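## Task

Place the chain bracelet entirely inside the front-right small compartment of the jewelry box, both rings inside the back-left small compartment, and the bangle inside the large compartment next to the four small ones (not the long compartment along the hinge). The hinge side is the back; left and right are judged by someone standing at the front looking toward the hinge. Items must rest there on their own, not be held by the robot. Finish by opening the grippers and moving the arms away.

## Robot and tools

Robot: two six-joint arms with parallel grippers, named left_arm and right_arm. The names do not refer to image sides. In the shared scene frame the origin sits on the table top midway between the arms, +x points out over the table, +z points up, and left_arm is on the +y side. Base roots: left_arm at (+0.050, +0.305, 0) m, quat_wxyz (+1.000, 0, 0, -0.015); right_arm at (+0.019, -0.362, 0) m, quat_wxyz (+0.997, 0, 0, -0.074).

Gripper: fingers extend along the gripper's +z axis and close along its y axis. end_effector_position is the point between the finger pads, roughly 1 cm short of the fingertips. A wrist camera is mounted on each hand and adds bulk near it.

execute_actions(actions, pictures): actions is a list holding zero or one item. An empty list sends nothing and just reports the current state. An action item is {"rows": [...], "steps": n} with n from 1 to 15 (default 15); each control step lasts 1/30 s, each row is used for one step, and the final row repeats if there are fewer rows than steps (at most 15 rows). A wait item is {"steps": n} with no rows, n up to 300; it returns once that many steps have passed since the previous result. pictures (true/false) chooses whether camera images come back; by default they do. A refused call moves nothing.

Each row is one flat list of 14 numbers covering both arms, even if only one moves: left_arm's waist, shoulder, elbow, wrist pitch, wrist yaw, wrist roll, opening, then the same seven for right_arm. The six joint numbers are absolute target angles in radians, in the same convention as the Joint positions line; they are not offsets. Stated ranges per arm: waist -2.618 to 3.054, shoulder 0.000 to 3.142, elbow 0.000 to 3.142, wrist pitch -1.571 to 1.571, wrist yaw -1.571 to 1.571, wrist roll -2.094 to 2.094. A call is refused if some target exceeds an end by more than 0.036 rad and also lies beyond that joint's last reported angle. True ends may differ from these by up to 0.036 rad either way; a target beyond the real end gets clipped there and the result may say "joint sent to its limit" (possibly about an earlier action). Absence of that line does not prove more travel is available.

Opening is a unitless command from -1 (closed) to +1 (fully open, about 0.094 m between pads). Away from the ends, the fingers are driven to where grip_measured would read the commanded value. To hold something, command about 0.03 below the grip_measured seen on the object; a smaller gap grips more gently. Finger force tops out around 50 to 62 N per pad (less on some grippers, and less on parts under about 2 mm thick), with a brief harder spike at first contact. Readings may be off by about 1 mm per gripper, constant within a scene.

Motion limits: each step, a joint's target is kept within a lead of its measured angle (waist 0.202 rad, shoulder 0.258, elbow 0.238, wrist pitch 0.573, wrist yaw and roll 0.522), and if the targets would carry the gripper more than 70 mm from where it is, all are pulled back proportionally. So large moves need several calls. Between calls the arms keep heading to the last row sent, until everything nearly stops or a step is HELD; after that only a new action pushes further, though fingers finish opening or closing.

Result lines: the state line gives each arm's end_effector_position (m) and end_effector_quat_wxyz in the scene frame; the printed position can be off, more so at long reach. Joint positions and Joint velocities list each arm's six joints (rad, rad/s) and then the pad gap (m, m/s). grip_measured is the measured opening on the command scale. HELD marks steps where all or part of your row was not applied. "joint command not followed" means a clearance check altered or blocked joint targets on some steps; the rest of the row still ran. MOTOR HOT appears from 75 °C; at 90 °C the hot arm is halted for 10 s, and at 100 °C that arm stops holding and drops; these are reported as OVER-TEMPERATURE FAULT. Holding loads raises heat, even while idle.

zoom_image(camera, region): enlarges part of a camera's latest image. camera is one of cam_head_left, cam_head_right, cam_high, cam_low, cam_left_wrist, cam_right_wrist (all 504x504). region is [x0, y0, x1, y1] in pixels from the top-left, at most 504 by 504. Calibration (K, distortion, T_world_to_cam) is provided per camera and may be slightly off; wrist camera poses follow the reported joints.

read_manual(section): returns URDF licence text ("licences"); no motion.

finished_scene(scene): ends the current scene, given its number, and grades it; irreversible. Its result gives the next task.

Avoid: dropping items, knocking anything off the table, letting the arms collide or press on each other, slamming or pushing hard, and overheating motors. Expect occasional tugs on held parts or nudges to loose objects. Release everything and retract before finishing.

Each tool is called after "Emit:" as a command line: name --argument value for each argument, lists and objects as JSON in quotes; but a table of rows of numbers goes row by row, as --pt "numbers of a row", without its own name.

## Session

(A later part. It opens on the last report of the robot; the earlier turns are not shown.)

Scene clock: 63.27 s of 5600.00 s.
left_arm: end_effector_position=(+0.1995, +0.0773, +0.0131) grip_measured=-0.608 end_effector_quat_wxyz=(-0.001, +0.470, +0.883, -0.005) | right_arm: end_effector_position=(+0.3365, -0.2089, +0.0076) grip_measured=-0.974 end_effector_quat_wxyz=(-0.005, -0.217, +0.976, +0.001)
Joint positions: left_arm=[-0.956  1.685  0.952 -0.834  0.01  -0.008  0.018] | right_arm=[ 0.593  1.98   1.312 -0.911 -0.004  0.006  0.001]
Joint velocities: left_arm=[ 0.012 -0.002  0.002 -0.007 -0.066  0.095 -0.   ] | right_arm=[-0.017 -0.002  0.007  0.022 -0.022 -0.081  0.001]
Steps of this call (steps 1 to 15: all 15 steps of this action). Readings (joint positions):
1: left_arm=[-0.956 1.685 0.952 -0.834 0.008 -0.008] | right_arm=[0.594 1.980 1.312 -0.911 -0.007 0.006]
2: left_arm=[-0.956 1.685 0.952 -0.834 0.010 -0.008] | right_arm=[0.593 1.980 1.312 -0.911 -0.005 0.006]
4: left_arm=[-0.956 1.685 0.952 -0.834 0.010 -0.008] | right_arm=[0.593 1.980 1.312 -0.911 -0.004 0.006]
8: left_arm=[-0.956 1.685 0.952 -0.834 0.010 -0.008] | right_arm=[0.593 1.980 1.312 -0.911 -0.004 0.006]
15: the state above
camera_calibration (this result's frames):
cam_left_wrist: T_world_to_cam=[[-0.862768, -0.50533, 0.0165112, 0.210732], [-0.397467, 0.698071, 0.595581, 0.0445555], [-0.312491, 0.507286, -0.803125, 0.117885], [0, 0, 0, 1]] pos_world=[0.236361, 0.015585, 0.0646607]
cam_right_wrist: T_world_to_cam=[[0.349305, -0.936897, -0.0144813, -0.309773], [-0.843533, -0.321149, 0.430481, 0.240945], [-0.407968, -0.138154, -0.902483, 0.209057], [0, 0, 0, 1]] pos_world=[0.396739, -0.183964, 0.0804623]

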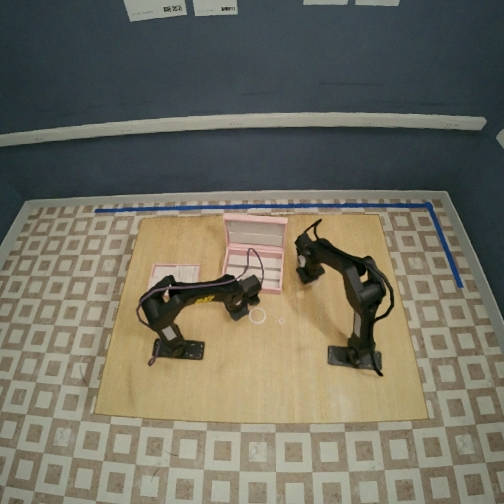

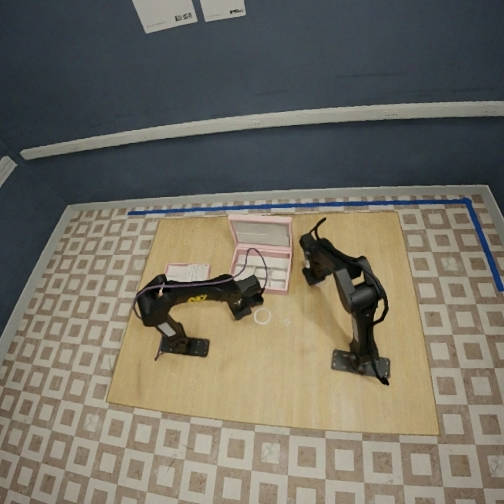

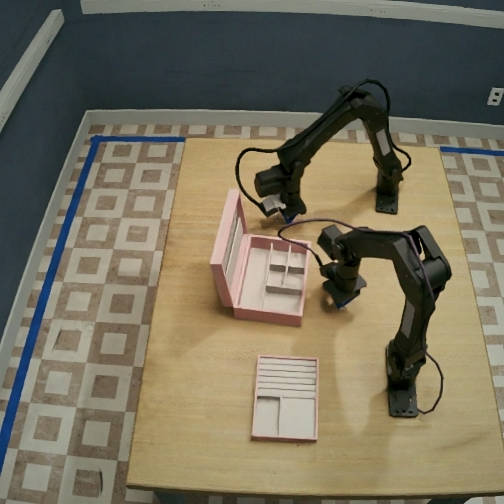

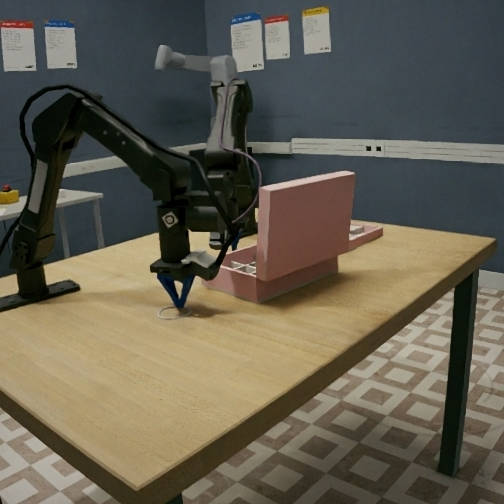

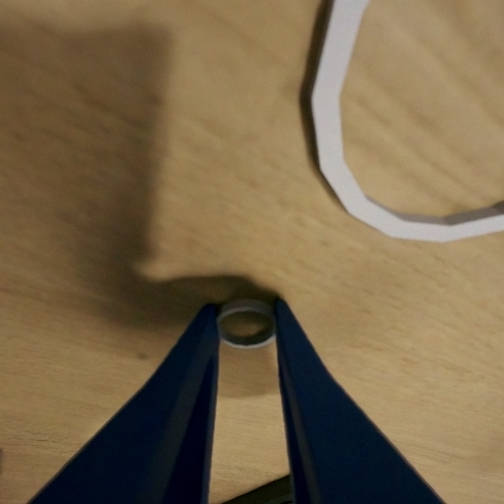

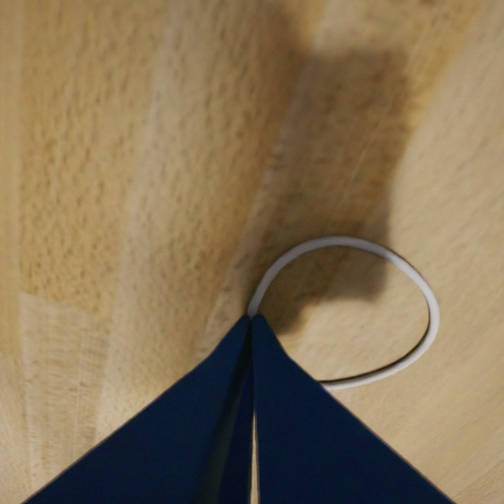

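Emit:
execute_actions --actions '[{"rows":[[-0.945,1.66,0.99,-0.89,0,0,-0.65,0.585,1.96,1.36,-0.96,0,0,-1],[-0.945,1.65,1.01,-0.91,0,0,-0.65,0.585,1.95,1.38,-0.99,0,0,-1],[-0.945,1.64,1.03,-0.94,0,0,-0.65,0.585,1.94,1.41,-1.02,0,0,-1],[-0.945,1.63,1.05,-0.97,0,0,-0.65,0.585,1.93,1.44,-1.05,0,0,-1],[-0.945,1.62,1.07,-1.0,0,0,-0.65,0.585,1.92,1.47,-1.09,0,0,-1],[-0.945,1.61,1.09,-1.03,0,0,-0.65,0.585,1.91,1.5,-1.13,0,0,-1],[-0.945,1.6,1.11,-1.06,0,0,-0.65,0.585,1.9,1.53,-1.17,0,0,-1],[-0.945,1.59,1.13,-1.09,0,0,-0.65,0.585,1.89,1.56,-1.21,0,0,-1],[-0.945,1.58,1.16,-1.12,0,0,-0.65,0.585,1.88,1.59,-1.25,0,0,-1],[-0.945,1.57,1.19,-1.16,0,0,-0.65,0.585,1.87,1.62,-1.29,0,0,-1],[-0.945,1.56,1.22,-1.2,0,0,-0.65,0.585,1.86,1.65,-1.33,0,0,-1],[-0.945,1.55,1.245,-1.24,0,0,-0.65,0.585,1.85,1.68,-1.36,0,0,-1]]}]' --pictures false

Emit:
execute_actions --actions '[{"rows":[[-0.92,1.6,1.33,-1.26,0,0.3,-0.65,0.55,1.85,1.68,-1.36,0,0,-1],[-0.9,1.65,1.41,-1.28,0,0.4,-0.65,0.52,1.85,1.68,-1.36,0,0,-1],[-0.88,1.7,1.49,-1.3,0,0.5,-0.65,0.49,1.85,1.68,-1.36,0,0,-1],[-0.86,1.75,1.56,-1.32,0,0.7,-0.65,0.46,1.85,1.68,-1.36,0,0,-1],[-0.84,1.8,1.63,-1.34,0,0.8,-0.65,0.43,1.85,1.68,-1.36,0,0,-1],[-0.82,1.85,1.7,-1.36,0,1,-0.65,0.4,1.85,1.68,-1.36,0,0,-1],[-0.8,1.9,1.77,-1.38,0,1.1,-0.65,0.4,1.85,1.68,-1.36,0,0,-1],[-0.78,1.95,1.84,-1.4,0,1.3,-0.65,0.4,1.85,1.68,-1.36,0,0,-1],[-0.76,2.0,1.91,-1.42,0,1.4,-0.65,0.4,1.85,1.68,-1.36,0,0,-1],[-0.74,2.05,1.97,-1.44,0,1.6,-0.65,0.4,1.85,1.68,-1.36,0,0,-1],[-0.72,2.1,2.03,-1.45,0,1.7,-0.65,0.4,1.85,1.68,-1.36,0,0,-1],[-0.71,2.15,2.08,-1.46,0,1.9,-0.65,0.4,1.85,1.68,-1.36,0,0,-1],[-0.7,2.2,2.13,-1.47,0,2,-0.65,0.4,1.85,1.68,-1.36,0,0,-1],[-0.69,2.235,2.17,-1.47,0,2.05,-0.65,0.4,1.85,1.68,-1.36,0,0,-1]]}]' --pictures false

Emit:
execute_actions --actions '[{"steps":25}]'

Scene clock: 84.23 s of 5600.00 s.
left_arm: end_effector_position=(+0.2100, +0.0624, +0.1093) grip_measured=-0.632 end_effector_quat_wxyz=(+0.036, +0.470, +0.882, -0.024) | right_arm: end_effector_position=(+0.3564, -0.1995, +0.1375) grip_measured=-0.974 end_effector_quat_wxyz=(+0.055, -0.217, +0.975, +0.015)
Joint positions: left_arm=[-0.956  1.567  1.224 -1.141  0.008 -0.008  0.017] | right_arm=[ 0.593  1.856  1.664 -1.266 -0.004  0.006  0.001]
Joint velocities: left_arm=[-0.012 -0.232  0.222 -0.359  0.051 -0.037  0.   ] | right_arm=[ 0.007 -0.315  0.252 -0.476  0.007 -0.051 -0.001]
Steps of this call (steps 1 to 15: the robot went on to your last target; steps 16 to 90: nothing new was sent; then 17.47 s passed at rest; steps 91 to 105: all 15 steps of this action). Readings (joint positions):
91: left_arm=[-0.956 1.685 0.954 -0.839 0.010 -0.008] | right_arm=[0.593 1.980 1.316 -0.918 -0.004 0.006]
92: left_arm=[-0.956 1.685 0.959 -0.850 0.009 -0.008] | right_arm=[0.593 1.980 1.324 -0.932 -0.004 0.006]
94: left_arm=[-0.956 1.681 0.982 -0.885 0.008 -0.008] | right_arm=[0.593 1.980 1.359 -0.974 -0.004 0.006]
98: left_arm=[-0.956 1.644 1.063 -0.972 0.008 -0.008] | right_arm=[0.593 1.951 1.476 -1.078 -0.004 0.006]
105: the state above

Scene clock: 84.73 s of 5600.00 s.
left_arm: end_effector_position=(+0.3830, +0.0050, +0.1303) grip_measured=-0.632 end_effector_quat_wxyz=(+0.055, +0.869, +0.491, +0.017) | right_arm: end_effector_position=(+0.3639, -0.2763, +0.1395) grip_measured=-0.974 end_effector_quat_wxyz=(+0.021, -0.118, +0.993, +0.000)
Joint positions: left_arm=[-0.704  2.184  2.114 -1.386  0.003  1.379  0.017] | right_arm=[ 0.391  1.851  1.672 -1.349  0.005  0.005  0.001]
Joint velocities: left_arm=[ 0.32   0.999  0.672 -0.022  0.022  2.791  0.   ] | right_arm=[ 0.027  0.012 -0.012 -0.037 -0.051 -0.022 -0.   ]
Steps of this call (steps 1 to 15: all 15 steps of this action). Readings (joint positions):
1: left_arm=[-0.953 1.566 1.243 -1.167 0.008 0.042] | right_arm=[0.589 1.847 1.670 -1.281 -0.005 0.006]
2: left_arm=[-0.945 1.581 1.280 -1.202 0.008 0.110] | right_arm=[0.580 1.844 1.672 -1.294 -0.006 0.005]
4: left_arm=[-0.913 1.649 1.409 -1.260 0.008 0.279] | right_arm=[0.538 1.845 1.672 -1.316 -0.008 0.005]
8: left_arm=[-0.830 1.845 1.715 -1.308 0.008 0.679] | right_arm=[0.412 1.851 1.672 -1.335 -0.004 0.005]
15: the state above

Scene clock: 85.57 s of 5600.00 s.
left_arm: end_effector_position=(+0.3824, +0.0178, +0.1054) grip_measured=-0.632 end_effector_quat_wxyz=(+0.003, +0.981, +0.192, +0.004) | right_arm: end_effector_position=(+0.3630, -0.2760, +0.1395) grip_measured=-0.974 end_effector_quat_wxyz=(+0.020, -0.119, +0.993, +0.000)
Joint positions: left_arm=[-0.685  2.257  2.14  -1.444 -0.002  2.039  0.017] | right_arm=[ 0.392  1.851  1.672 -1.353  0.005  0.005  0.001]
Joint velocities: left_arm=[-0.012 -0.002  0.007  0.007  0.066  0.007 -0.001] | right_arm=[ 0.007  0.012 -0.022  0.037  0.007  0.007 -0.001]
Steps of this call (steps 1 to 25: the robot went on to your last target). Readings (joint positions):
1: left_arm=[-0.694 2.213 2.128 -1.387 0.001 1.479] | right_arm=[0.392 1.851 1.672 -1.350 0.005 0.005]
2: left_arm=[-0.688 2.232 2.131 -1.391 -0.000 1.579] | right_arm=[0.392 1.851 1.672 -1.350 0.005 0.005]
4: left_arm=[-0.685 2.254 2.131 -1.410 -0.002 1.745] | right_arm=[0.392 1.851 1.672 -1.351 0.005 0.005]
8: left_arm=[-0.685 2.257 2.137 -1.434 -0.002 1.921] | right_arm=[0.392 1.851 1.672 -1.352 0.005 0.005]
25: the state above
camera_calibration (this result's frames):
cam_left_wrist: T_world_to_cam=[[-0.318923, 0.94778, -0.000981532, 0.10495], [0.754528, 0.254521, 0.604902, -0.329792], [0.573564, 0.192176, -0.7963, -0.0546097], [0, 0, 0, 1]] pos_world=[0.31363, -0.00503631, 0.156109]
cam_right_wrist: T_world_to_cam=[[0.157544, -0.987459, -0.0102331, -0.324937], [-0.91029, -0.149234, 0.386137, 0.262824], [-0.382822, -0.0515187, -0.922385, 0.347166], [0, 0, 0, 1]] pos_world=[0.423341, -0.263754, 0.21541]

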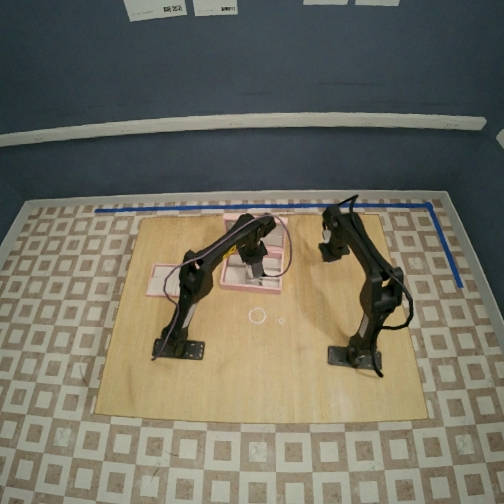

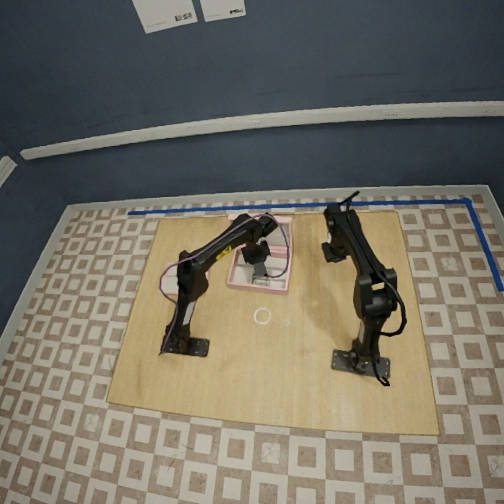

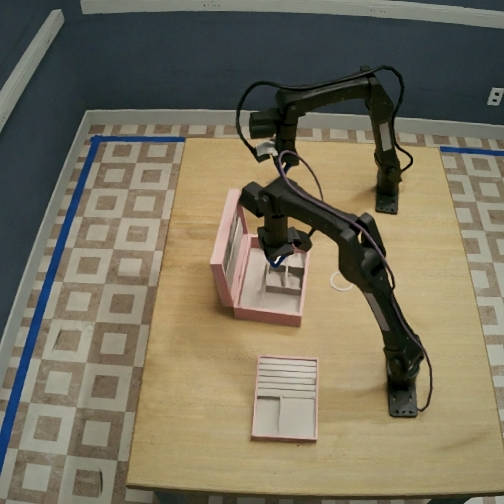

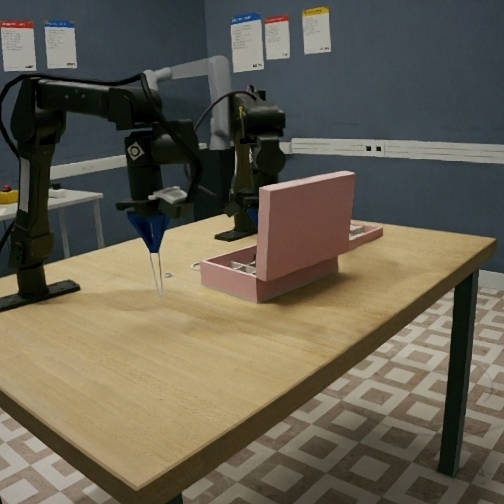

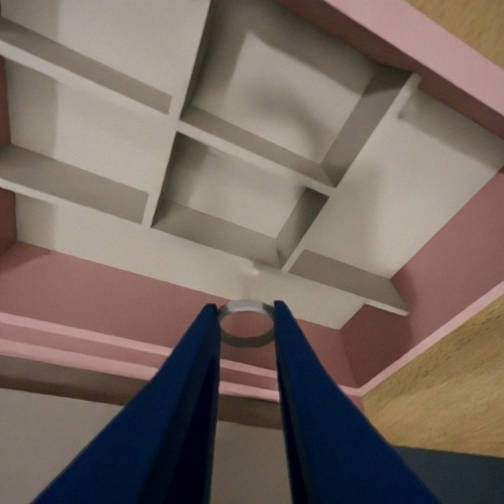

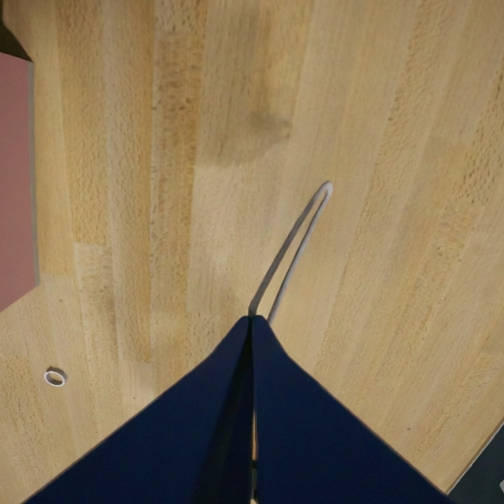

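Emit:
execute_actions --actions '[{"rows":[[-0.7,2.24,2.11,-1.41,0,2.05,-0.65,0.4,1.85,1.68,-1.36,0,0,-1],[-0.71,2.24,2.08,-1.38,0,2.05,-0.65,0.4,1.85,1.68,-1.36,0,0,-1],[-0.715,2.24,2.05,-1.35,0,2.05,-0.65,0.4,1.85,1.68,-1.36,0,0,-1],[-0.715,2.24,2.02,-1.32,0,2.05,-0.65,0.4,1.85,1.68,-1.36,0,0,-1],[-0.715,2.245,1.99,-1.29,0,2.05,-0.65,0.4,1.85,1.68,-1.36,0,0,-1],[-0.715,2.25,1.96,-1.26,0,2.05,-0.65,0.4,1.85,1.68,-1.36,0,0,-1],[-0.715,2.255,1.93,-1.22,0,2.05,-0.65,0.4,1.85,1.68,-1.36,0,0,-1],[-0.715,2.26,1.91,-1.19,0,2.05,-0.65,0.4,1.85,1.68,-1.36,0,0,-1]]}]' --pictures false

Emit:
execute_actions --actions '[{"steps":10}]'

Scene clock: 96.40 s of 5600.00 s.
left_arm: end_effector_position=(+0.3746, +0.0114, +0.0446) grip_measured=-0.632 end_effector_quat_wxyz=(-0.004, +0.984, +0.180, -0.001) | right_arm: end_effector_position=(+0.3629, -0.2761, +0.1395) grip_measured=-0.974 end_effector_quat_wxyz=(+0.020, -0.119, +0.993, +0.000)
Joint positions: left_arm=[-0.708  2.268  1.917 -1.227 -0.002  2.042  0.017] | right_arm=[ 0.392  1.851  1.672 -1.353  0.005  0.005  0.001]
Joint velocities: left_arm=[-0.007 -0.012 -0.012  0.242  0.095  0.022 -0.001] | right_arm=[-0.022  0.002  0.017  0.022 -0.066 -0.081 -0.002]
Steps of this call (steps 1 to 30: the robot went on to your last target; steps 31 to 310: nothing new was sent; steps 311 to 325: all 15 steps of this action). Readings (joint positions):
311: left_arm=[-0.685 2.257 2.138 -1.441 -0.002 2.042] | right_arm=[0.392 1.851 1.672 -1.353 0.005 0.005]
312: left_arm=[-0.686 2.256 2.130 -1.431 -0.002 2.042] | right_arm=[0.392 1.851 1.672 -1.353 0.005 0.005]
314: left_arm=[-0.691 2.250 2.090 -1.397 -0.002 2.042] | right_arm=[0.392 1.851 1.672 -1.353 0.005 0.005]
318: left_arm=[-0.705 2.250 1.969 -1.306 -0.002 2.042] | right_arm=[0.392 1.851 1.672 -1.353 0.005 0.005]
325: the state above

Scene clock: 96.73 s of 5600.00 s.
left_arm: end_effector_position=(+0.3790, +0.0073, +0.0446) grip_measured=-0.632 end_effector_quat_wxyz=(+0.006, +0.984, +0.180, +0.006) | right_arm: end_effector_position=(+0.3629, -0.2761, +0.1395) grip_measured=-0.974 end_effector_quat_wxyz=(+0.020, -0.119, +0.993, +0.000)
Joint positions: left_arm=[-0.708  2.268  1.917 -1.203 -0.002  2.042  0.017] | right_arm=[ 0.392  1.851  1.672 -1.353  0.005  0.005  0.001]
Joint velocities: left_arm=[-0.002 -0.002 -0.007  0.037  0.037  0.051 -0.001] | right_arm=[ 0.017 -0.002  0.017  0.007  0.066 -0.037  0.   ]
Steps of this call (steps 1 to 10: the robot went on to your last target). Readings (joint positions):
1: left_arm=[-0.708 2.268 1.917 -1.220 -0.002 2.042] | right_arm=[0.392 1.851 1.672 -1.353 0.005 0.005]
2: left_arm=[-0.708 2.268 1.917 -1.216 -0.002 2.042] | right_arm=[0.392 1.851 1.672 -1.353 0.005 0.005]
4: left_arm=[-0.708 2.268 1.917 -1.210 -0.002 2.042] | right_arm=[0.392 1.851 1.672 -1.353 0.005 0.005]
8: left_arm=[-0.708 2.268 1.917 -1.204 -0.002 2.042] | right_arm=[0.392 1.851 1.672 -1.353 0.005 0.005]
10: the state above
camera_calibration (this result's frames):
cam_left_wrist: T_world_to_cam=[[-0.294577, 0.955603, -0.00687714, 0.104665], [0.757701, 0.237945, 0.607677, -0.288942], [0.582335, 0.173797, -0.794154, -0.102295], [0, 0, 0, 1]] pos_world=[0.309333, -0.0134875, 0.095065]
cam_right_wrist: T_world_to_cam=[[0.157541, -0.98746, -0.0102006, -0.324949], [-0.910147, -0.149198, 0.386488, 0.262647], [-0.383163, -0.0516035, -0.922238, 0.347207], [0, 0, 0, 1]] pos_world=[0.423277, -0.26377, 0.215383]

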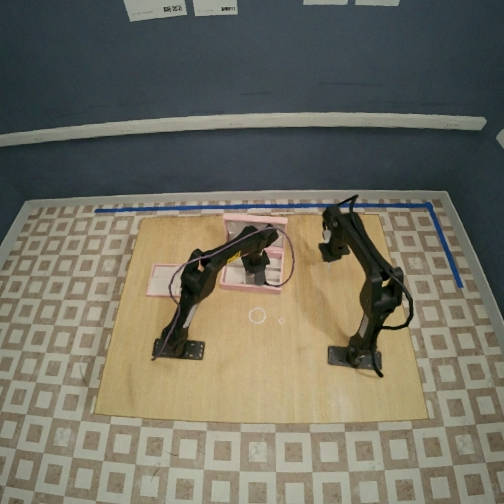

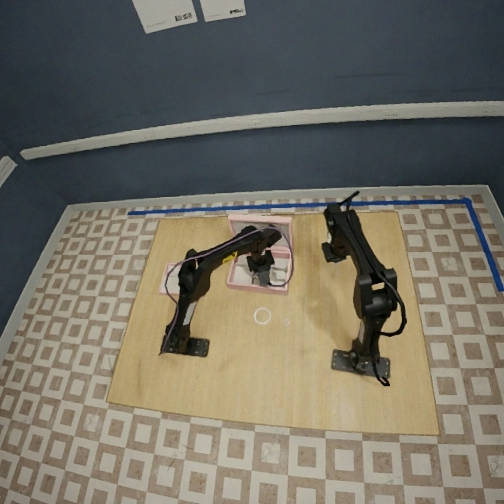

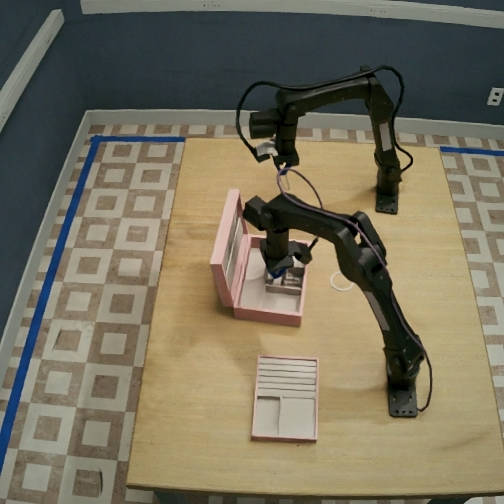

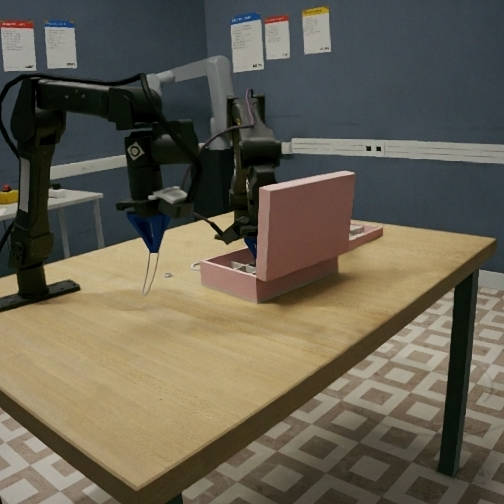

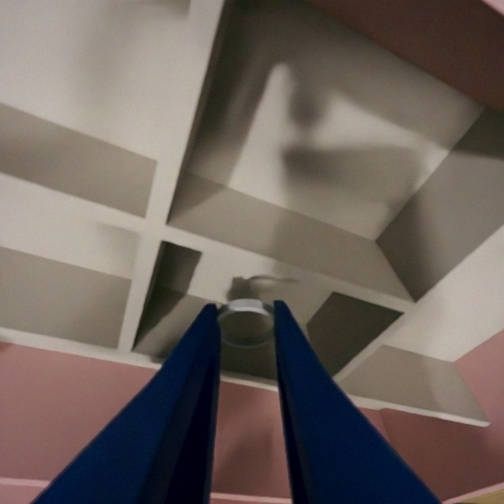

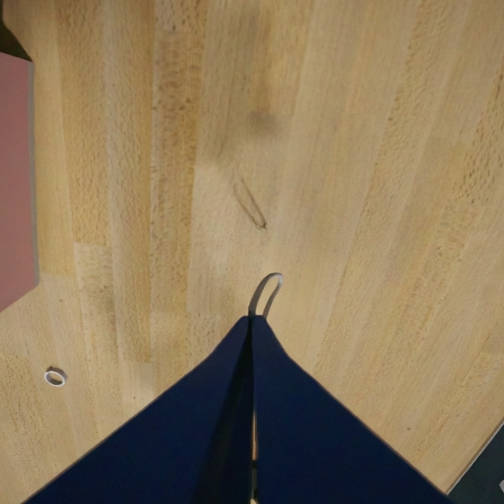

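Emit:
execute_actions --actions '[{"rows":[[-0.725,2.265,1.91,-1.225,0,2.05,-0.65,0.4,1.85,1.68,-1.36,0,0,-1],[-0.725,2.265,1.91,-1.225,0,2.05,-0.65,0.4,1.85,1.68,-1.36,0,0,-1],[-0.725,2.265,1.91,-1.225,0,2.05,-0.65,0.4,1.85,1.68,-1.36,0,0,-1],[-0.725,2.28,1.91,-1.225,0,2.05,-0.65,0.4,1.85,1.68,-1.36,0,0,-1],[-0.725,2.28,1.91,-1.225,0,2.05,-0.65,0.4,1.85,1.68,-1.36,0,0,-1],[-0.725,2.295,1.91,-1.225,0,2.05,-0.65,0.4,1.85,1.68,-1.36,0,0,-1]]}]'

Scene clock: 101.57 s of 5600.00 s.
left_arm: end_effector_position=(+0.3783, +0.0080, +0.0374) grip_measured=-0.632 end_effector_quat_wxyz=(-0.000, +0.984, +0.180, +0.001) | right_arm: end_effector_position=(+0.3629, -0.2761, +0.1395) grip_measured=-0.974 end_effector_quat_wxyz=(+0.020, -0.119, +0.993, +0.000)
Joint positions: left_arm=[-0.708  2.285  1.917 -1.201 -0.002  2.042  0.017] | right_arm=[ 0.392  1.851  1.672 -1.353  0.005  0.005  0.001]
Joint velocities: left_arm=[-0.007  0.002 -0.007  0.007  0.037 -0.051  0.   ] | right_arm=[-0.012 -0.012 -0.002  0.051 -0.081  0.007  0.   ]
Steps of this call (steps 1 to 30: the robot went on to your last target; steps 31 to 130: nothing new was sent; steps 131 to 145: all 15 steps of this action). Readings (joint positions):
131: left_arm=[-0.708 2.268 1.917 -1.201 -0.002 2.042] | right_arm=[0.392 1.851 1.672 -1.353 0.005 0.005]
132: left_arm=[-0.708 2.268 1.917 -1.201 -0.002 2.042] | right_arm=[0.392 1.851 1.672 -1.353 0.005 0.005]
134: left_arm=[-0.708 2.268 1.917 -1.201 -0.002 2.042] | right_arm=[0.392 1.851 1.672 -1.353 0.005 0.005]
138: left_arm=[-0.708 2.273 1.917 -1.201 -0.002 2.042] | right_arm=[0.392 1.851 1.672 -1.353 0.005 0.005]
145: the state above
camera_calibration (this result's frames):
cam_left_wrist: T_world_to_cam=[[-0.294579, 0.955604, 0.00659491, 0.103289], [0.76469, 0.231577, 0.60135, -0.286497], [0.573125, 0.182188, -0.798959, -0.104174], [0, 0, 0, 1]] pos_world=[0.309213, -0.0133778, 0.0883731]
cam_right_wrist: T_world_to_cam=[[0.157541, -0.98746, -0.0102006, -0.324949], [-0.910147, -0.149198, 0.386488, 0.262647], [-0.383163, -0.0516035, -0.922238, 0.347207], [0, 0, 0, 1]] pos_world=[0.423277, -0.26377, 0.215383]

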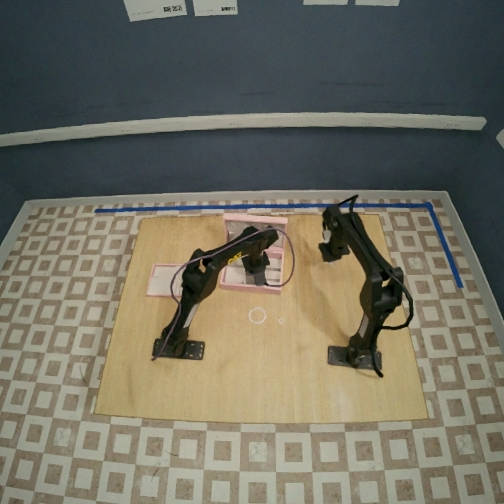

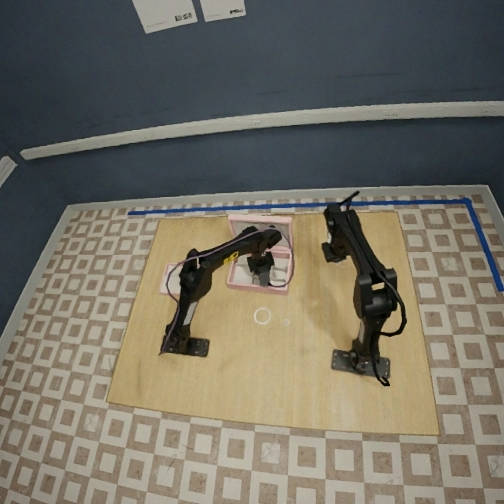

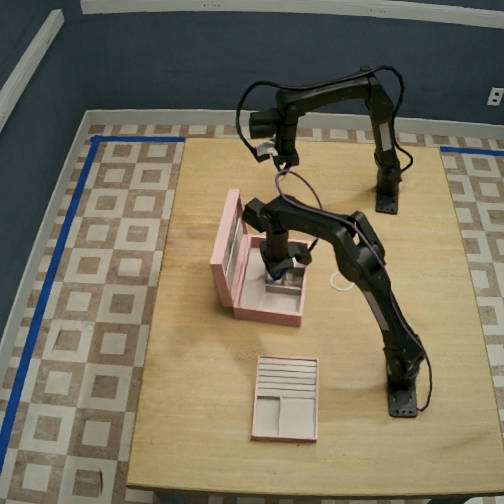

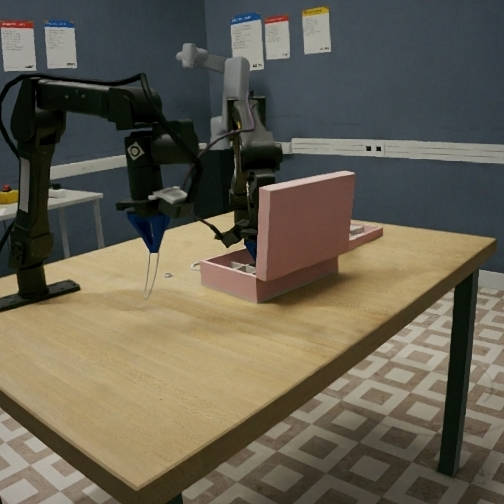

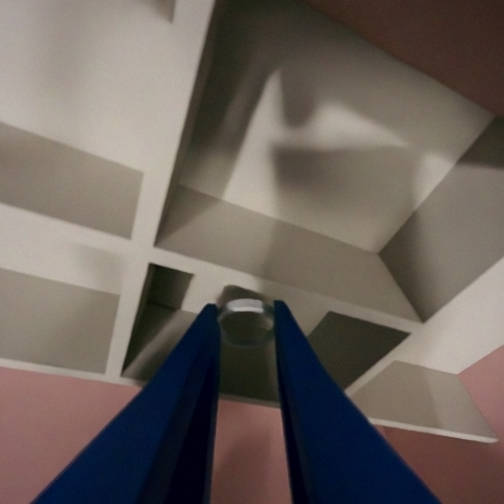

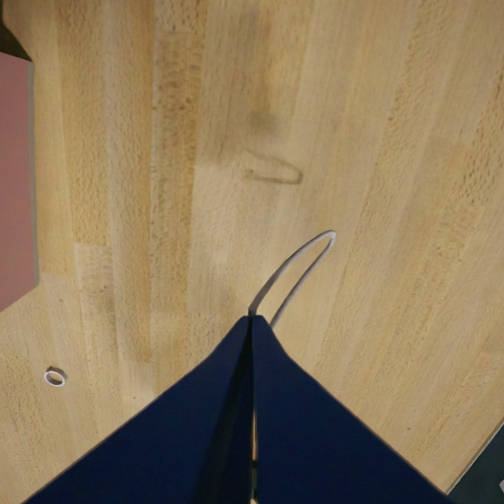

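Emit:
execute_actions --actions '[{"rows":[[-0.725,2.31,1.91,-1.225,0,2.05,-0.65,0.4,1.85,1.68,-1.36,0,0,-1],[-0.725,2.31,1.91,-1.225,0,2.05,-0.65,0.4,1.85,1.68,-1.36,0,0,-1],[-0.725,2.31,1.91,-1.225,0,2.05,-0.65,0.4,1.85,1.68,-1.36,0,0,-1],[-0.725,2.31,1.91,-1.225,0,2.05,-0.65,0.4,1.85,1.68,-1.36,0,0,-1],[-0.725,2.31,1.91,-1.225,0,2.05,-0.65,0.4,1.85,1.68,-1.36,0,0,-1],[-0.725,2.31,1.91,-1.225,0,2.05,-0.65,0.4,1.85,1.68,-1.36,0,0,-1],[-0.725,2.31,1.91,-1.225,0,2.05,-0.65,0.4,1.85,1.68,-1.36,0,0,-1],[-0.725,2.31,1.91,-1.225,0,2.05,-0.65,0.4,1.85,1.68,-1.36,0,0,-1],[-0.725,2.31,1.91,-1.225,0,2.05,-0.4,0.4,1.85,1.68,-1.36,0,0,-1]]}]' --pictures false

Emit:
execute_actions --actions '[{"rows":[[-0.725,2.28,1.94,-1.24,0,2.05,-0.4,0.4,1.85,1.68,-1.36,0,0,-1],[-0.725,2.27,1.97,-1.27,0,2.05,-0.4,0.4,1.85,1.68,-1.36,0,0,-1],[-0.725,2.26,2.0,-1.3,0,2.05,-0.4,0.4,1.85,1.68,-1.36,0,0,-1],[-0.725,2.25,2.03,-1.34,0,2.05,-0.4,0.4,1.85,1.68,-1.36,0,0,-1],[-0.725,2.24,2.06,-1.38,0,2.05,-0.4,0.4,1.85,1.68,-1.36,0,0,-1],[-0.725,2.23,2.09,-1.42,0,2.05,-0.4,0.4,1.85,1.68,-1.36,0,0,-1],[-0.725,2.22,2.12,-1.46,0,2.05,-0.4,0.4,1.85,1.68,-1.36,0,0,-1],[-0.725,2.2,2.13,-1.49,0,2.05,-0.4,0.4,1.85,1.68,-1.36,0,0,-1]]}]'

Scene clock: 112.07 s of 5600.00 s.
left_arm: end_effector_position=(+0.3764, +0.0078, +0.0314) grip_measured=-0.402 end_effector_quat_wxyz=(-0.006, +0.984, +0.178, -0.003) | right_arm: end_effector_position=(+0.3629, -0.2761, +0.1395) grip_measured=-0.974 end_effector_quat_wxyz=(+0.020, -0.119, +0.993, +0.000)
Joint positions: left_arm=[-0.711  2.299  1.917 -1.202 -0.002  2.042  0.028] | right_arm=[ 0.392  1.851  1.672 -1.353  0.005  0.005  0.001]
Joint velocities: left_arm=[-0.022 -0.007 -0.027  0.066 -0.051 -0.007  0.001] | right_arm=[ 0.007 -0.012 -0.002 -0.007  0.066 -0.037 -0.001]
Steps of this call (steps 1 to 15: the robot went on to your last target; steps 16 to 300: nothing new was sent; steps 301 to 315: all 15 steps of this action). Readings (joint positions):
301: left_arm=[-0.708 2.286 1.917 -1.201 -0.002 2.042] | right_arm=[0.392 1.851 1.672 -1.353 0.005 0.005]
302: left_arm=[-0.708 2.287 1.917 -1.201 -0.002 2.042] | right_arm=[0.392 1.851 1.672 -1.353 0.005 0.005]
304: left_arm=[-0.708 2.291 1.917 -1.201 -0.002 2.042] | right_arm=[0.392 1.851 1.672 -1.353 0.005 0.005]
308: left_arm=[-0.708 2.299 1.917 -1.201 -0.002 2.042] | right_arm=[0.392 1.851 1.672 -1.353 0.005 0.005]
315: the state above

Scene clock: 112.57 s of 5600.00 s.
left_arm: end_effector_position=(+0.3719, +0.0102, +0.1263) grip_measured=-0.402 end_effector_quat_wxyz=(+0.023, +0.984, +0.177, +0.019) | right_arm: end_effector_position=(+0.3629, -0.2761, +0.1395) grip_measured=-0.974 end_effector_quat_wxyz=(+0.020, -0.119, +0.993, +0.000)
Joint positions: left_arm=[-0.714  2.193  2.117 -1.436 -0.002  2.042  0.028] | right_arm=[ 0.392  1.851  1.672 -1.353  0.005  0.005  0.001]
Joint velocities: left_arm=[-0.002 -0.002  0.002 -0.242 -0.037 -0.007 -0.   ] | right_arm=[-0.007 -0.002  0.007  0.081  0.007 -0.007  0.   ]
Steps of this call (steps 1 to 15: all 15 steps of this action). Readings (joint positions):
1: left_arm=[-0.712 2.299 1.917 -1.203 -0.002 2.042] | right_arm=[0.392 1.851 1.672 -1.353 0.005 0.005]
2: left_arm=[-0.713 2.299 1.921 -1.210 -0.002 2.042] | right_arm=[0.392 1.851 1.672 -1.353 0.005 0.005]
4: left_arm=[-0.714 2.299 1.948 -1.244 -0.002 2.042] | right_arm=[0.392 1.851 1.672 -1.353 0.005 0.005]
8: left_arm=[-0.714 2.280 2.058 -1.342 -0.002 2.042] | right_arm=[0.392 1.851 1.672 -1.353 0.005 0.005]
15: the state above
camera_calibration (this result's frames):
cam_left_wrist: T_world_to_cam=[[-0.287982, 0.956684, -0.042676, 0.102458], [0.740317, 0.250676, 0.623773, -0.329571], [0.607452, 0.148042, -0.78044, -0.0446051], [0, 0, 0, 1]] pos_world=[0.300588, -0.00880083, 0.175138]
cam_right_wrist: T_world_to_cam=[[0.157541, -0.98746, -0.0102006, -0.324949], [-0.910147, -0.149198, 0.386488, 0.262647], [-0.383163, -0.0516035, -0.922238, 0.347207], [0, 0, 0, 1]] pos_world=[0.423277, -0.26377, 0.215383]

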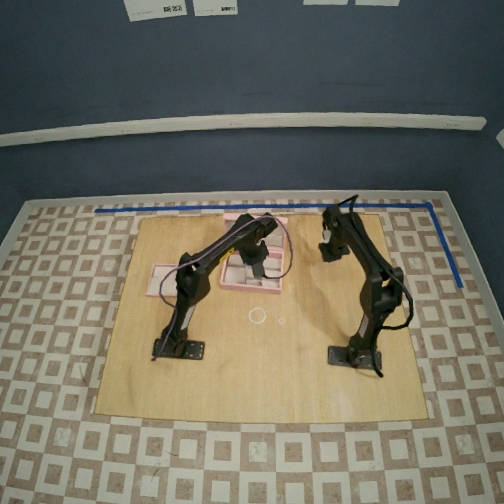

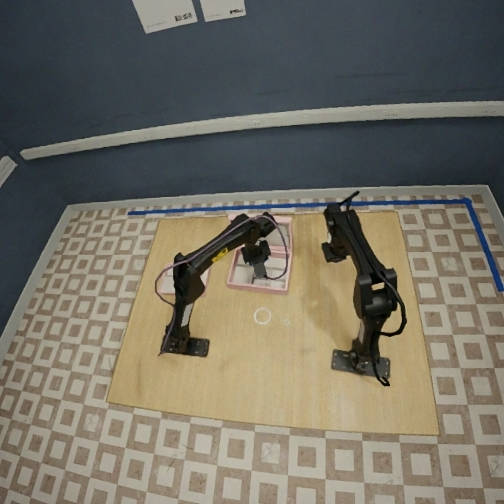

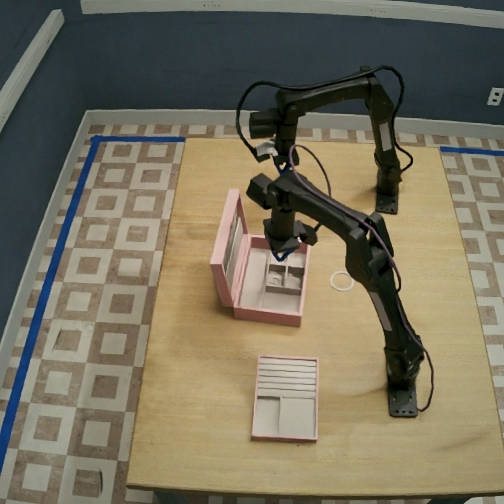

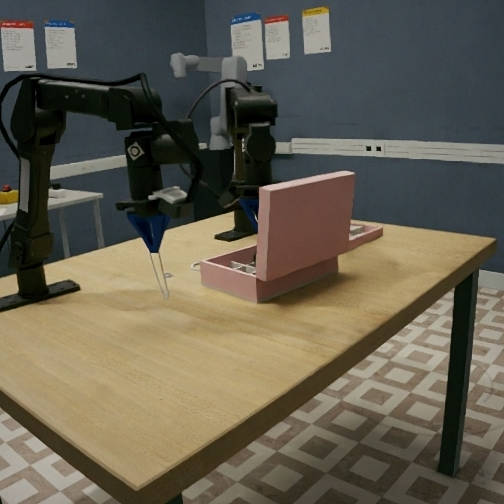

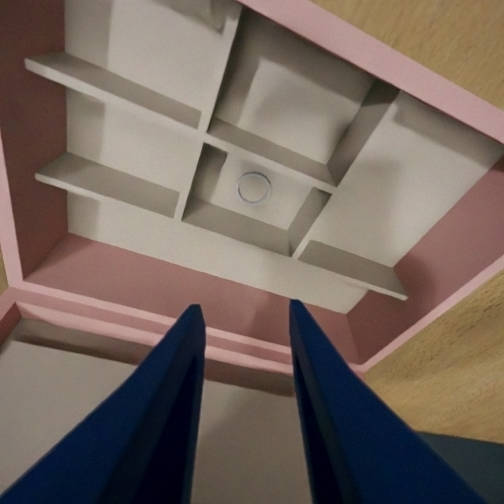

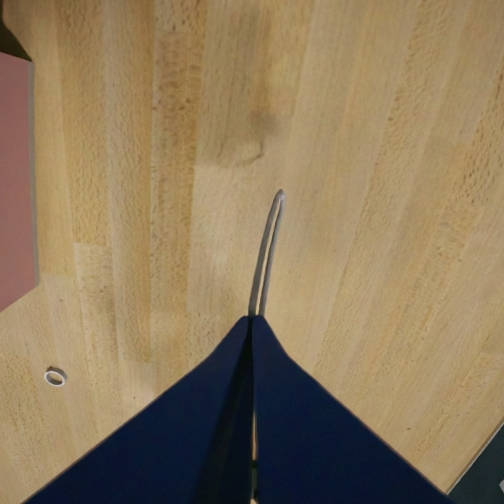

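Emit:
execute_actions --actions '[{"rows":[[-0.68,2.15,2.1,-1.48,0,1.8,-0.2,0.4,1.85,1.7,-1.36,0,0,-1],[-0.63,2.1,2.04,-1.46,0,1.6,-0.2,0.4,1.85,1.72,-1.36,0,0,-1],[-0.58,2.06,1.98,-1.44,0,1.4,-0.2,0.4,1.85,1.74,-1.36,0,0,-1],[-0.53,2.02,1.92,-1.42,0,1.2,-0.2,0.4,1.86,1.76,-1.36,0,0,-1],[-0.48,1.98,1.86,-1.4,0,1.0,-0.2,0.42,1.87,1.78,-1.37,0,0,-1],[-0.43,1.94,1.8,-1.38,0,0.8,-0.2,0.44,1.88,1.8,-1.37,0,0,-1],[-0.38,1.9,1.74,-1.36,0,0.6,-0.2,0.46,1.89,1.82,-1.38,0,0,-1],[-0.33,1.86,1.68,-1.34,0,0.4,-0.2,0.48,1.9,1.84,-1.38,0,0,-1],[-0.28,1.82,1.62,-1.32,0,0.2,-0.2,0.5,1.91,1.86,-1.39,0,0,-1],[-0.23,1.78,1.56,-1.3,0,0,-0.2,0.52,1.92,1.88,-1.39,0,0,-1],[-0.18,1.74,1.5,-1.3,0,0,-0.2,0.54,1.93,1.9,-1.4,0,0,-1],[-0.13,1.7,1.46,-1.3,0,0,-0.2,0.56,1.94,1.92,-1.4,0,0,-1],[-0.08,1.66,1.42,-1.3,0,0,-0.2,0.58,1.95,1.94,-1.4,0,0,-1],[-0.03,1.62,1.4,-1.3,0,0,-0.2,0.6,1.96,1.96,-1.4,0,0,-1],[0,1.6,1.4,-1.3,0,0,-0.2,0.62,1.97,1.98,-1.4,0,0,-1]]}]' --pictures false

Emit:
execute_actions --actions '[{"rows":[[0,1.6,1.4,-1.3,0,0,-0.2,0.64,1.98,1.99,-1.4,0,0,-1],[0,1.6,1.4,-1.3,0,0,-0.2,0.67,1.99,2.0,-1.4,0,0,-1],[0,1.6,1.4,-1.3,0,0,-0.2,0.7,2.0,2.01,-1.4,0,0,-1],[0,1.6,1.4,-1.3,0,0,-0.2,0.73,2.01,2.02,-1.4,0,0,-1],[0,1.6,1.4,-1.3,0,0,-0.2,0.76,2.02,2.03,-1.4,0,0,-1],[0,1.6,1.4,-1.3,0,0,-0.2,0.79,2.03,2.04,-1.4,0,0,-1],[0,1.6,1.4,-1.3,0,0,-0.2,0.82,2.04,2.05,-1.4,0,0,-1],[0,1.6,1.4,-1.3,0,0,-0.2,0.85,2.05,2.06,-1.4,0,0,-1],[0,1.6,1.4,-1.3,0,0,-0.2,0.87,2.06,2.07,-1.4,0,0,-1],[0,1.6,1.4,-1.3,0,0,-0.2,0.89,2.07,2.07,-1.4,0,0,-1],[0,1.6,1.4,-1.3,0,0,-0.2,0.905,2.08,2.07,-1.4,0,0,-1],[0,1.6,1.4,-1.3,0,0,-0.2,0.915,2.085,2.07,-1.4,0,0,-1]]}]' --pictures false

Emit:
execute_actions --actions '[{"steps":40}]'

Scene clock: 140.63 s of 5600.00 s.
left_arm: end_effector_position=(+0.3506, +0.2857, +0.1296) grip_measured=-0.202 end_effector_quat_wxyz=(-0.003, +0.381, +0.925, +0.004) | right_arm: end_effector_position=(+0.3858, -0.1922, +0.1721) grip_measured=-0.974 end_effector_quat_wxyz=(+0.079, -0.211, +0.974, +0.015)
Joint positions: left_arm=[-0.043  1.686  1.434 -1.322 -0.008  0.708  0.037] | right_arm=[ 0.581  1.949  1.923 -1.382  0.005  0.005  0.001]
Joint velocities: left_arm=[ 1.248 -0.955 -0.735 -0.081 -0.125 -2.806  0.   ] | right_arm=[0.584 0.325 0.535 0.037 0.007 0.022 0.   ]
Steps of this call (steps 1 to 30: the robot went on to your last target; steps 31 to 827: nothing new was sent; steps 828 to 842: all 15 steps of this action). Readings (joint positions):
828: left_arm=[-0.712 2.194 2.117 -1.464 -0.002 2.003] | right_arm=[0.392 1.851 1.672 -1.353 0.005 0.005]
829: left_arm=[-0.705 2.184 2.102 -1.455 -0.000 1.930] | right_arm=[0.392 1.851 1.675 -1.355 0.005 0.005]
831: left_arm=[-0.662 2.129 2.018 -1.434 0.007 1.737] | right_arm=[0.392 1.856 1.697 -1.361 0.005 0.005]
835: left_arm=[-0.467 1.983 1.816 -1.393 0.008 1.398] | right_arm=[0.425 1.879 1.781 -1.368 0.005 0.005]
842: the state above

Scene clock: 141.13 s of 5600.00 s.
left_arm: end_effector_position=(+0.3457, +0.3022, +0.1452) grip_measured=-0.202 end_effector_quat_wxyz=(+0.028, +0.027, +0.999, +0.005) | right_arm: end_effector_position=(+0.3244, -0.0563, +0.1506) grip_measured=-0.974 end_effector_quat_wxyz=(+0.062, -0.378, +0.923, +0.028)
Joint positions: left_arm=[ 0.011  1.61   1.413 -1.318 -0.009  0.035  0.037] | right_arm=[ 0.931  2.088  2.042 -1.389 -0.004  0.005  0.001]
Joint velocities: left_arm=[-0.002  0.012  0.012 -0.081  0.125 -0.198 -0.   ] | right_arm=[ 0.095  0.134 -0.007 -0.051 -0.066 -0.037 -0.   ]
Steps of this call (steps 1 to 15: all 15 steps of this action). Readings (joint positions):
1: left_arm=[-0.008 1.658 1.418 -1.323 -0.012 0.607] | right_arm=[0.602 1.960 1.940 -1.383 0.005 0.005]
2: left_arm=[0.012 1.638 1.413 -1.324 -0.016 0.507] | right_arm=[0.622 1.970 1.955 -1.383 0.005 0.005]
4: left_arm=[0.017 1.614 1.413 -1.321 -0.016 0.328] | right_arm=[0.669 1.989 1.978 -1.384 0.005 0.005]
8: left_arm=[0.011 1.610 1.413 -1.320 -0.011 0.138] | right_arm=[0.786 2.030 2.018 -1.386 0.005 0.005]
15: the state above

Scene clock: 142.47 s of 5600.00 s.
left_arm: end_effector_position=(+0.3457, +0.3020, +0.1452) grip_measured=-0.202 end_effector_quat_wxyz=(+0.028, +0.014, +0.999, +0.004) | right_arm: end_effector_position=(+0.3263, -0.0596, +0.1486) grip_measured=-0.974 end_effector_quat_wxyz=(+0.058, -0.374, +0.925, +0.026)
Joint positions: left_arm=[ 0.011  1.61   1.413 -1.318 -0.008  0.008  0.037] | right_arm=[ 0.922  2.093  2.042 -1.393 -0.004  0.005  0.001]
Joint velocities: left_arm=[-0.007  0.012  0.007 -0.022 -0.007 -0.037  0.001] | right_arm=[ 0.002 -0.017  0.002 -0.037 -0.007 -0.007  0.001]
Steps of this call (steps 1 to 30: the robot went on to your last target; steps 31 to 40: nothing new was sent). Readings (joint positions):
1: left_arm=[0.011 1.610 1.413 -1.318 -0.009 0.030] | right_arm=[0.931 2.091 2.042 -1.389 -0.004 0.005]
2: left_arm=[0.011 1.610 1.413 -1.318 -0.009 0.026] | right_arm=[0.930 2.093 2.042 -1.390 -0.004 0.005]
4: left_arm=[0.011 1.610 1.413 -1.318 -0.008 0.019] | right_arm=[0.925 2.093 2.042 -1.391 -0.004 0.005]
8: left_arm=[0.011 1.610 1.413 -1.318 -0.008 0.013] | right_arm=[0.922 2.093 2.042 -1.392 -0.004 0.005]
40: the state above
All arms were judged still, so your last target was given up. Only a new action makes them travel on or press farther. Fingers that are still opening or closing keep moving.
camera_calibration (this result's frames):
cam_left_wrist: T_world_to_cam=[[-0.0899217, -0.995934, -0.00549824, 0.332422], [-0.82946, 0.0718329, 0.553929, 0.211647], [-0.551281, 0.0543708, -0.832546, 0.379283], [0, 0, 0, 1]] pos_world=[0.414536, 0.295246, 0.200361]
cam_right_wrist: T_world_to_cam=[[0.636627, -0.770723, -0.0263079, -0.246371], [-0.729287, -0.612789, 0.304352, 0.183657], [-0.250692, -0.174573, -0.952196, 0.306627], [0, 0, 0, 1]] pos_world=[0.367654, -0.0238121, 0.229591]

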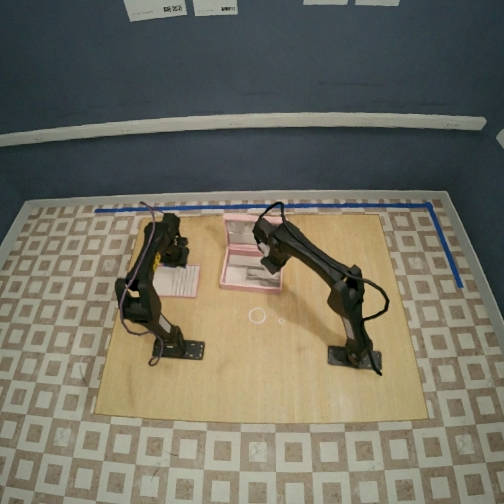

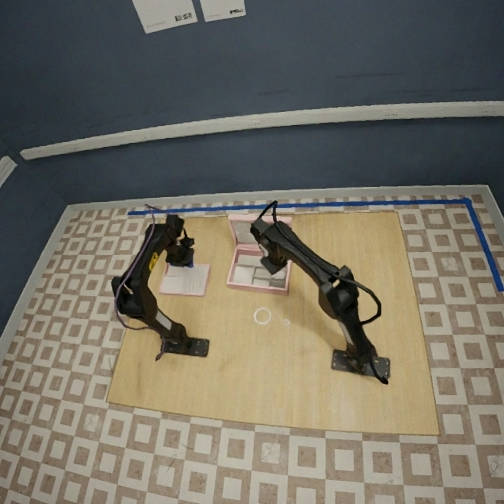

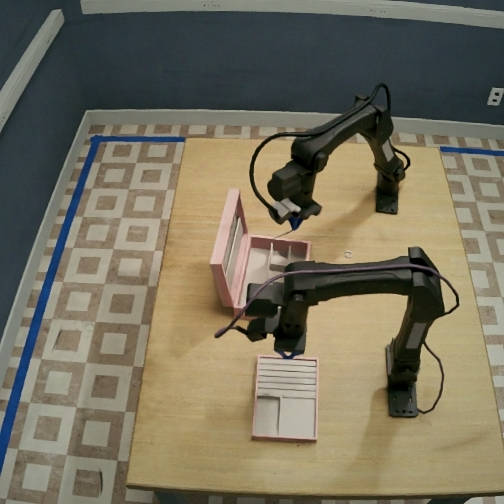

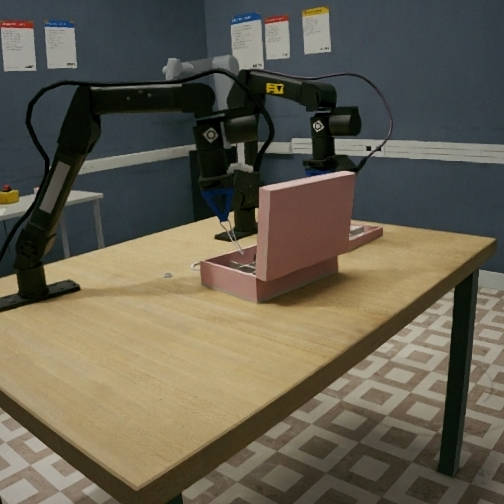

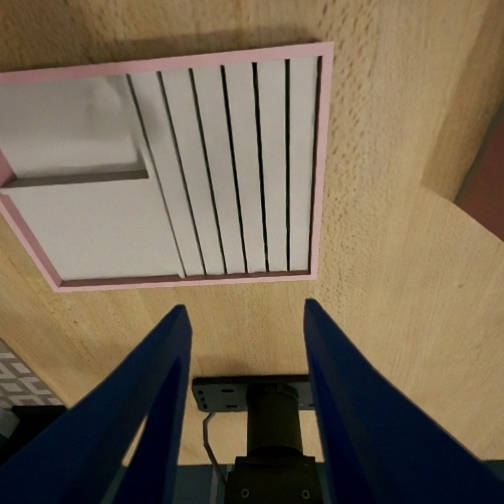

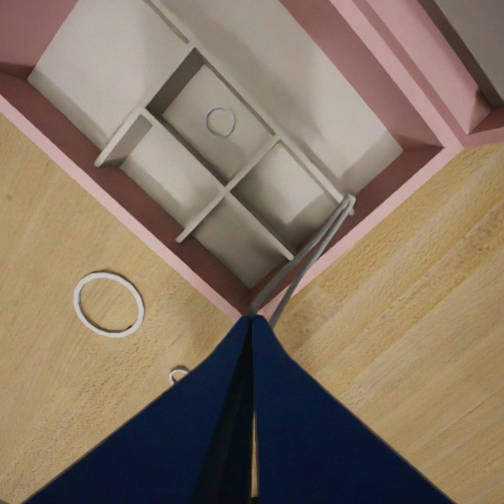

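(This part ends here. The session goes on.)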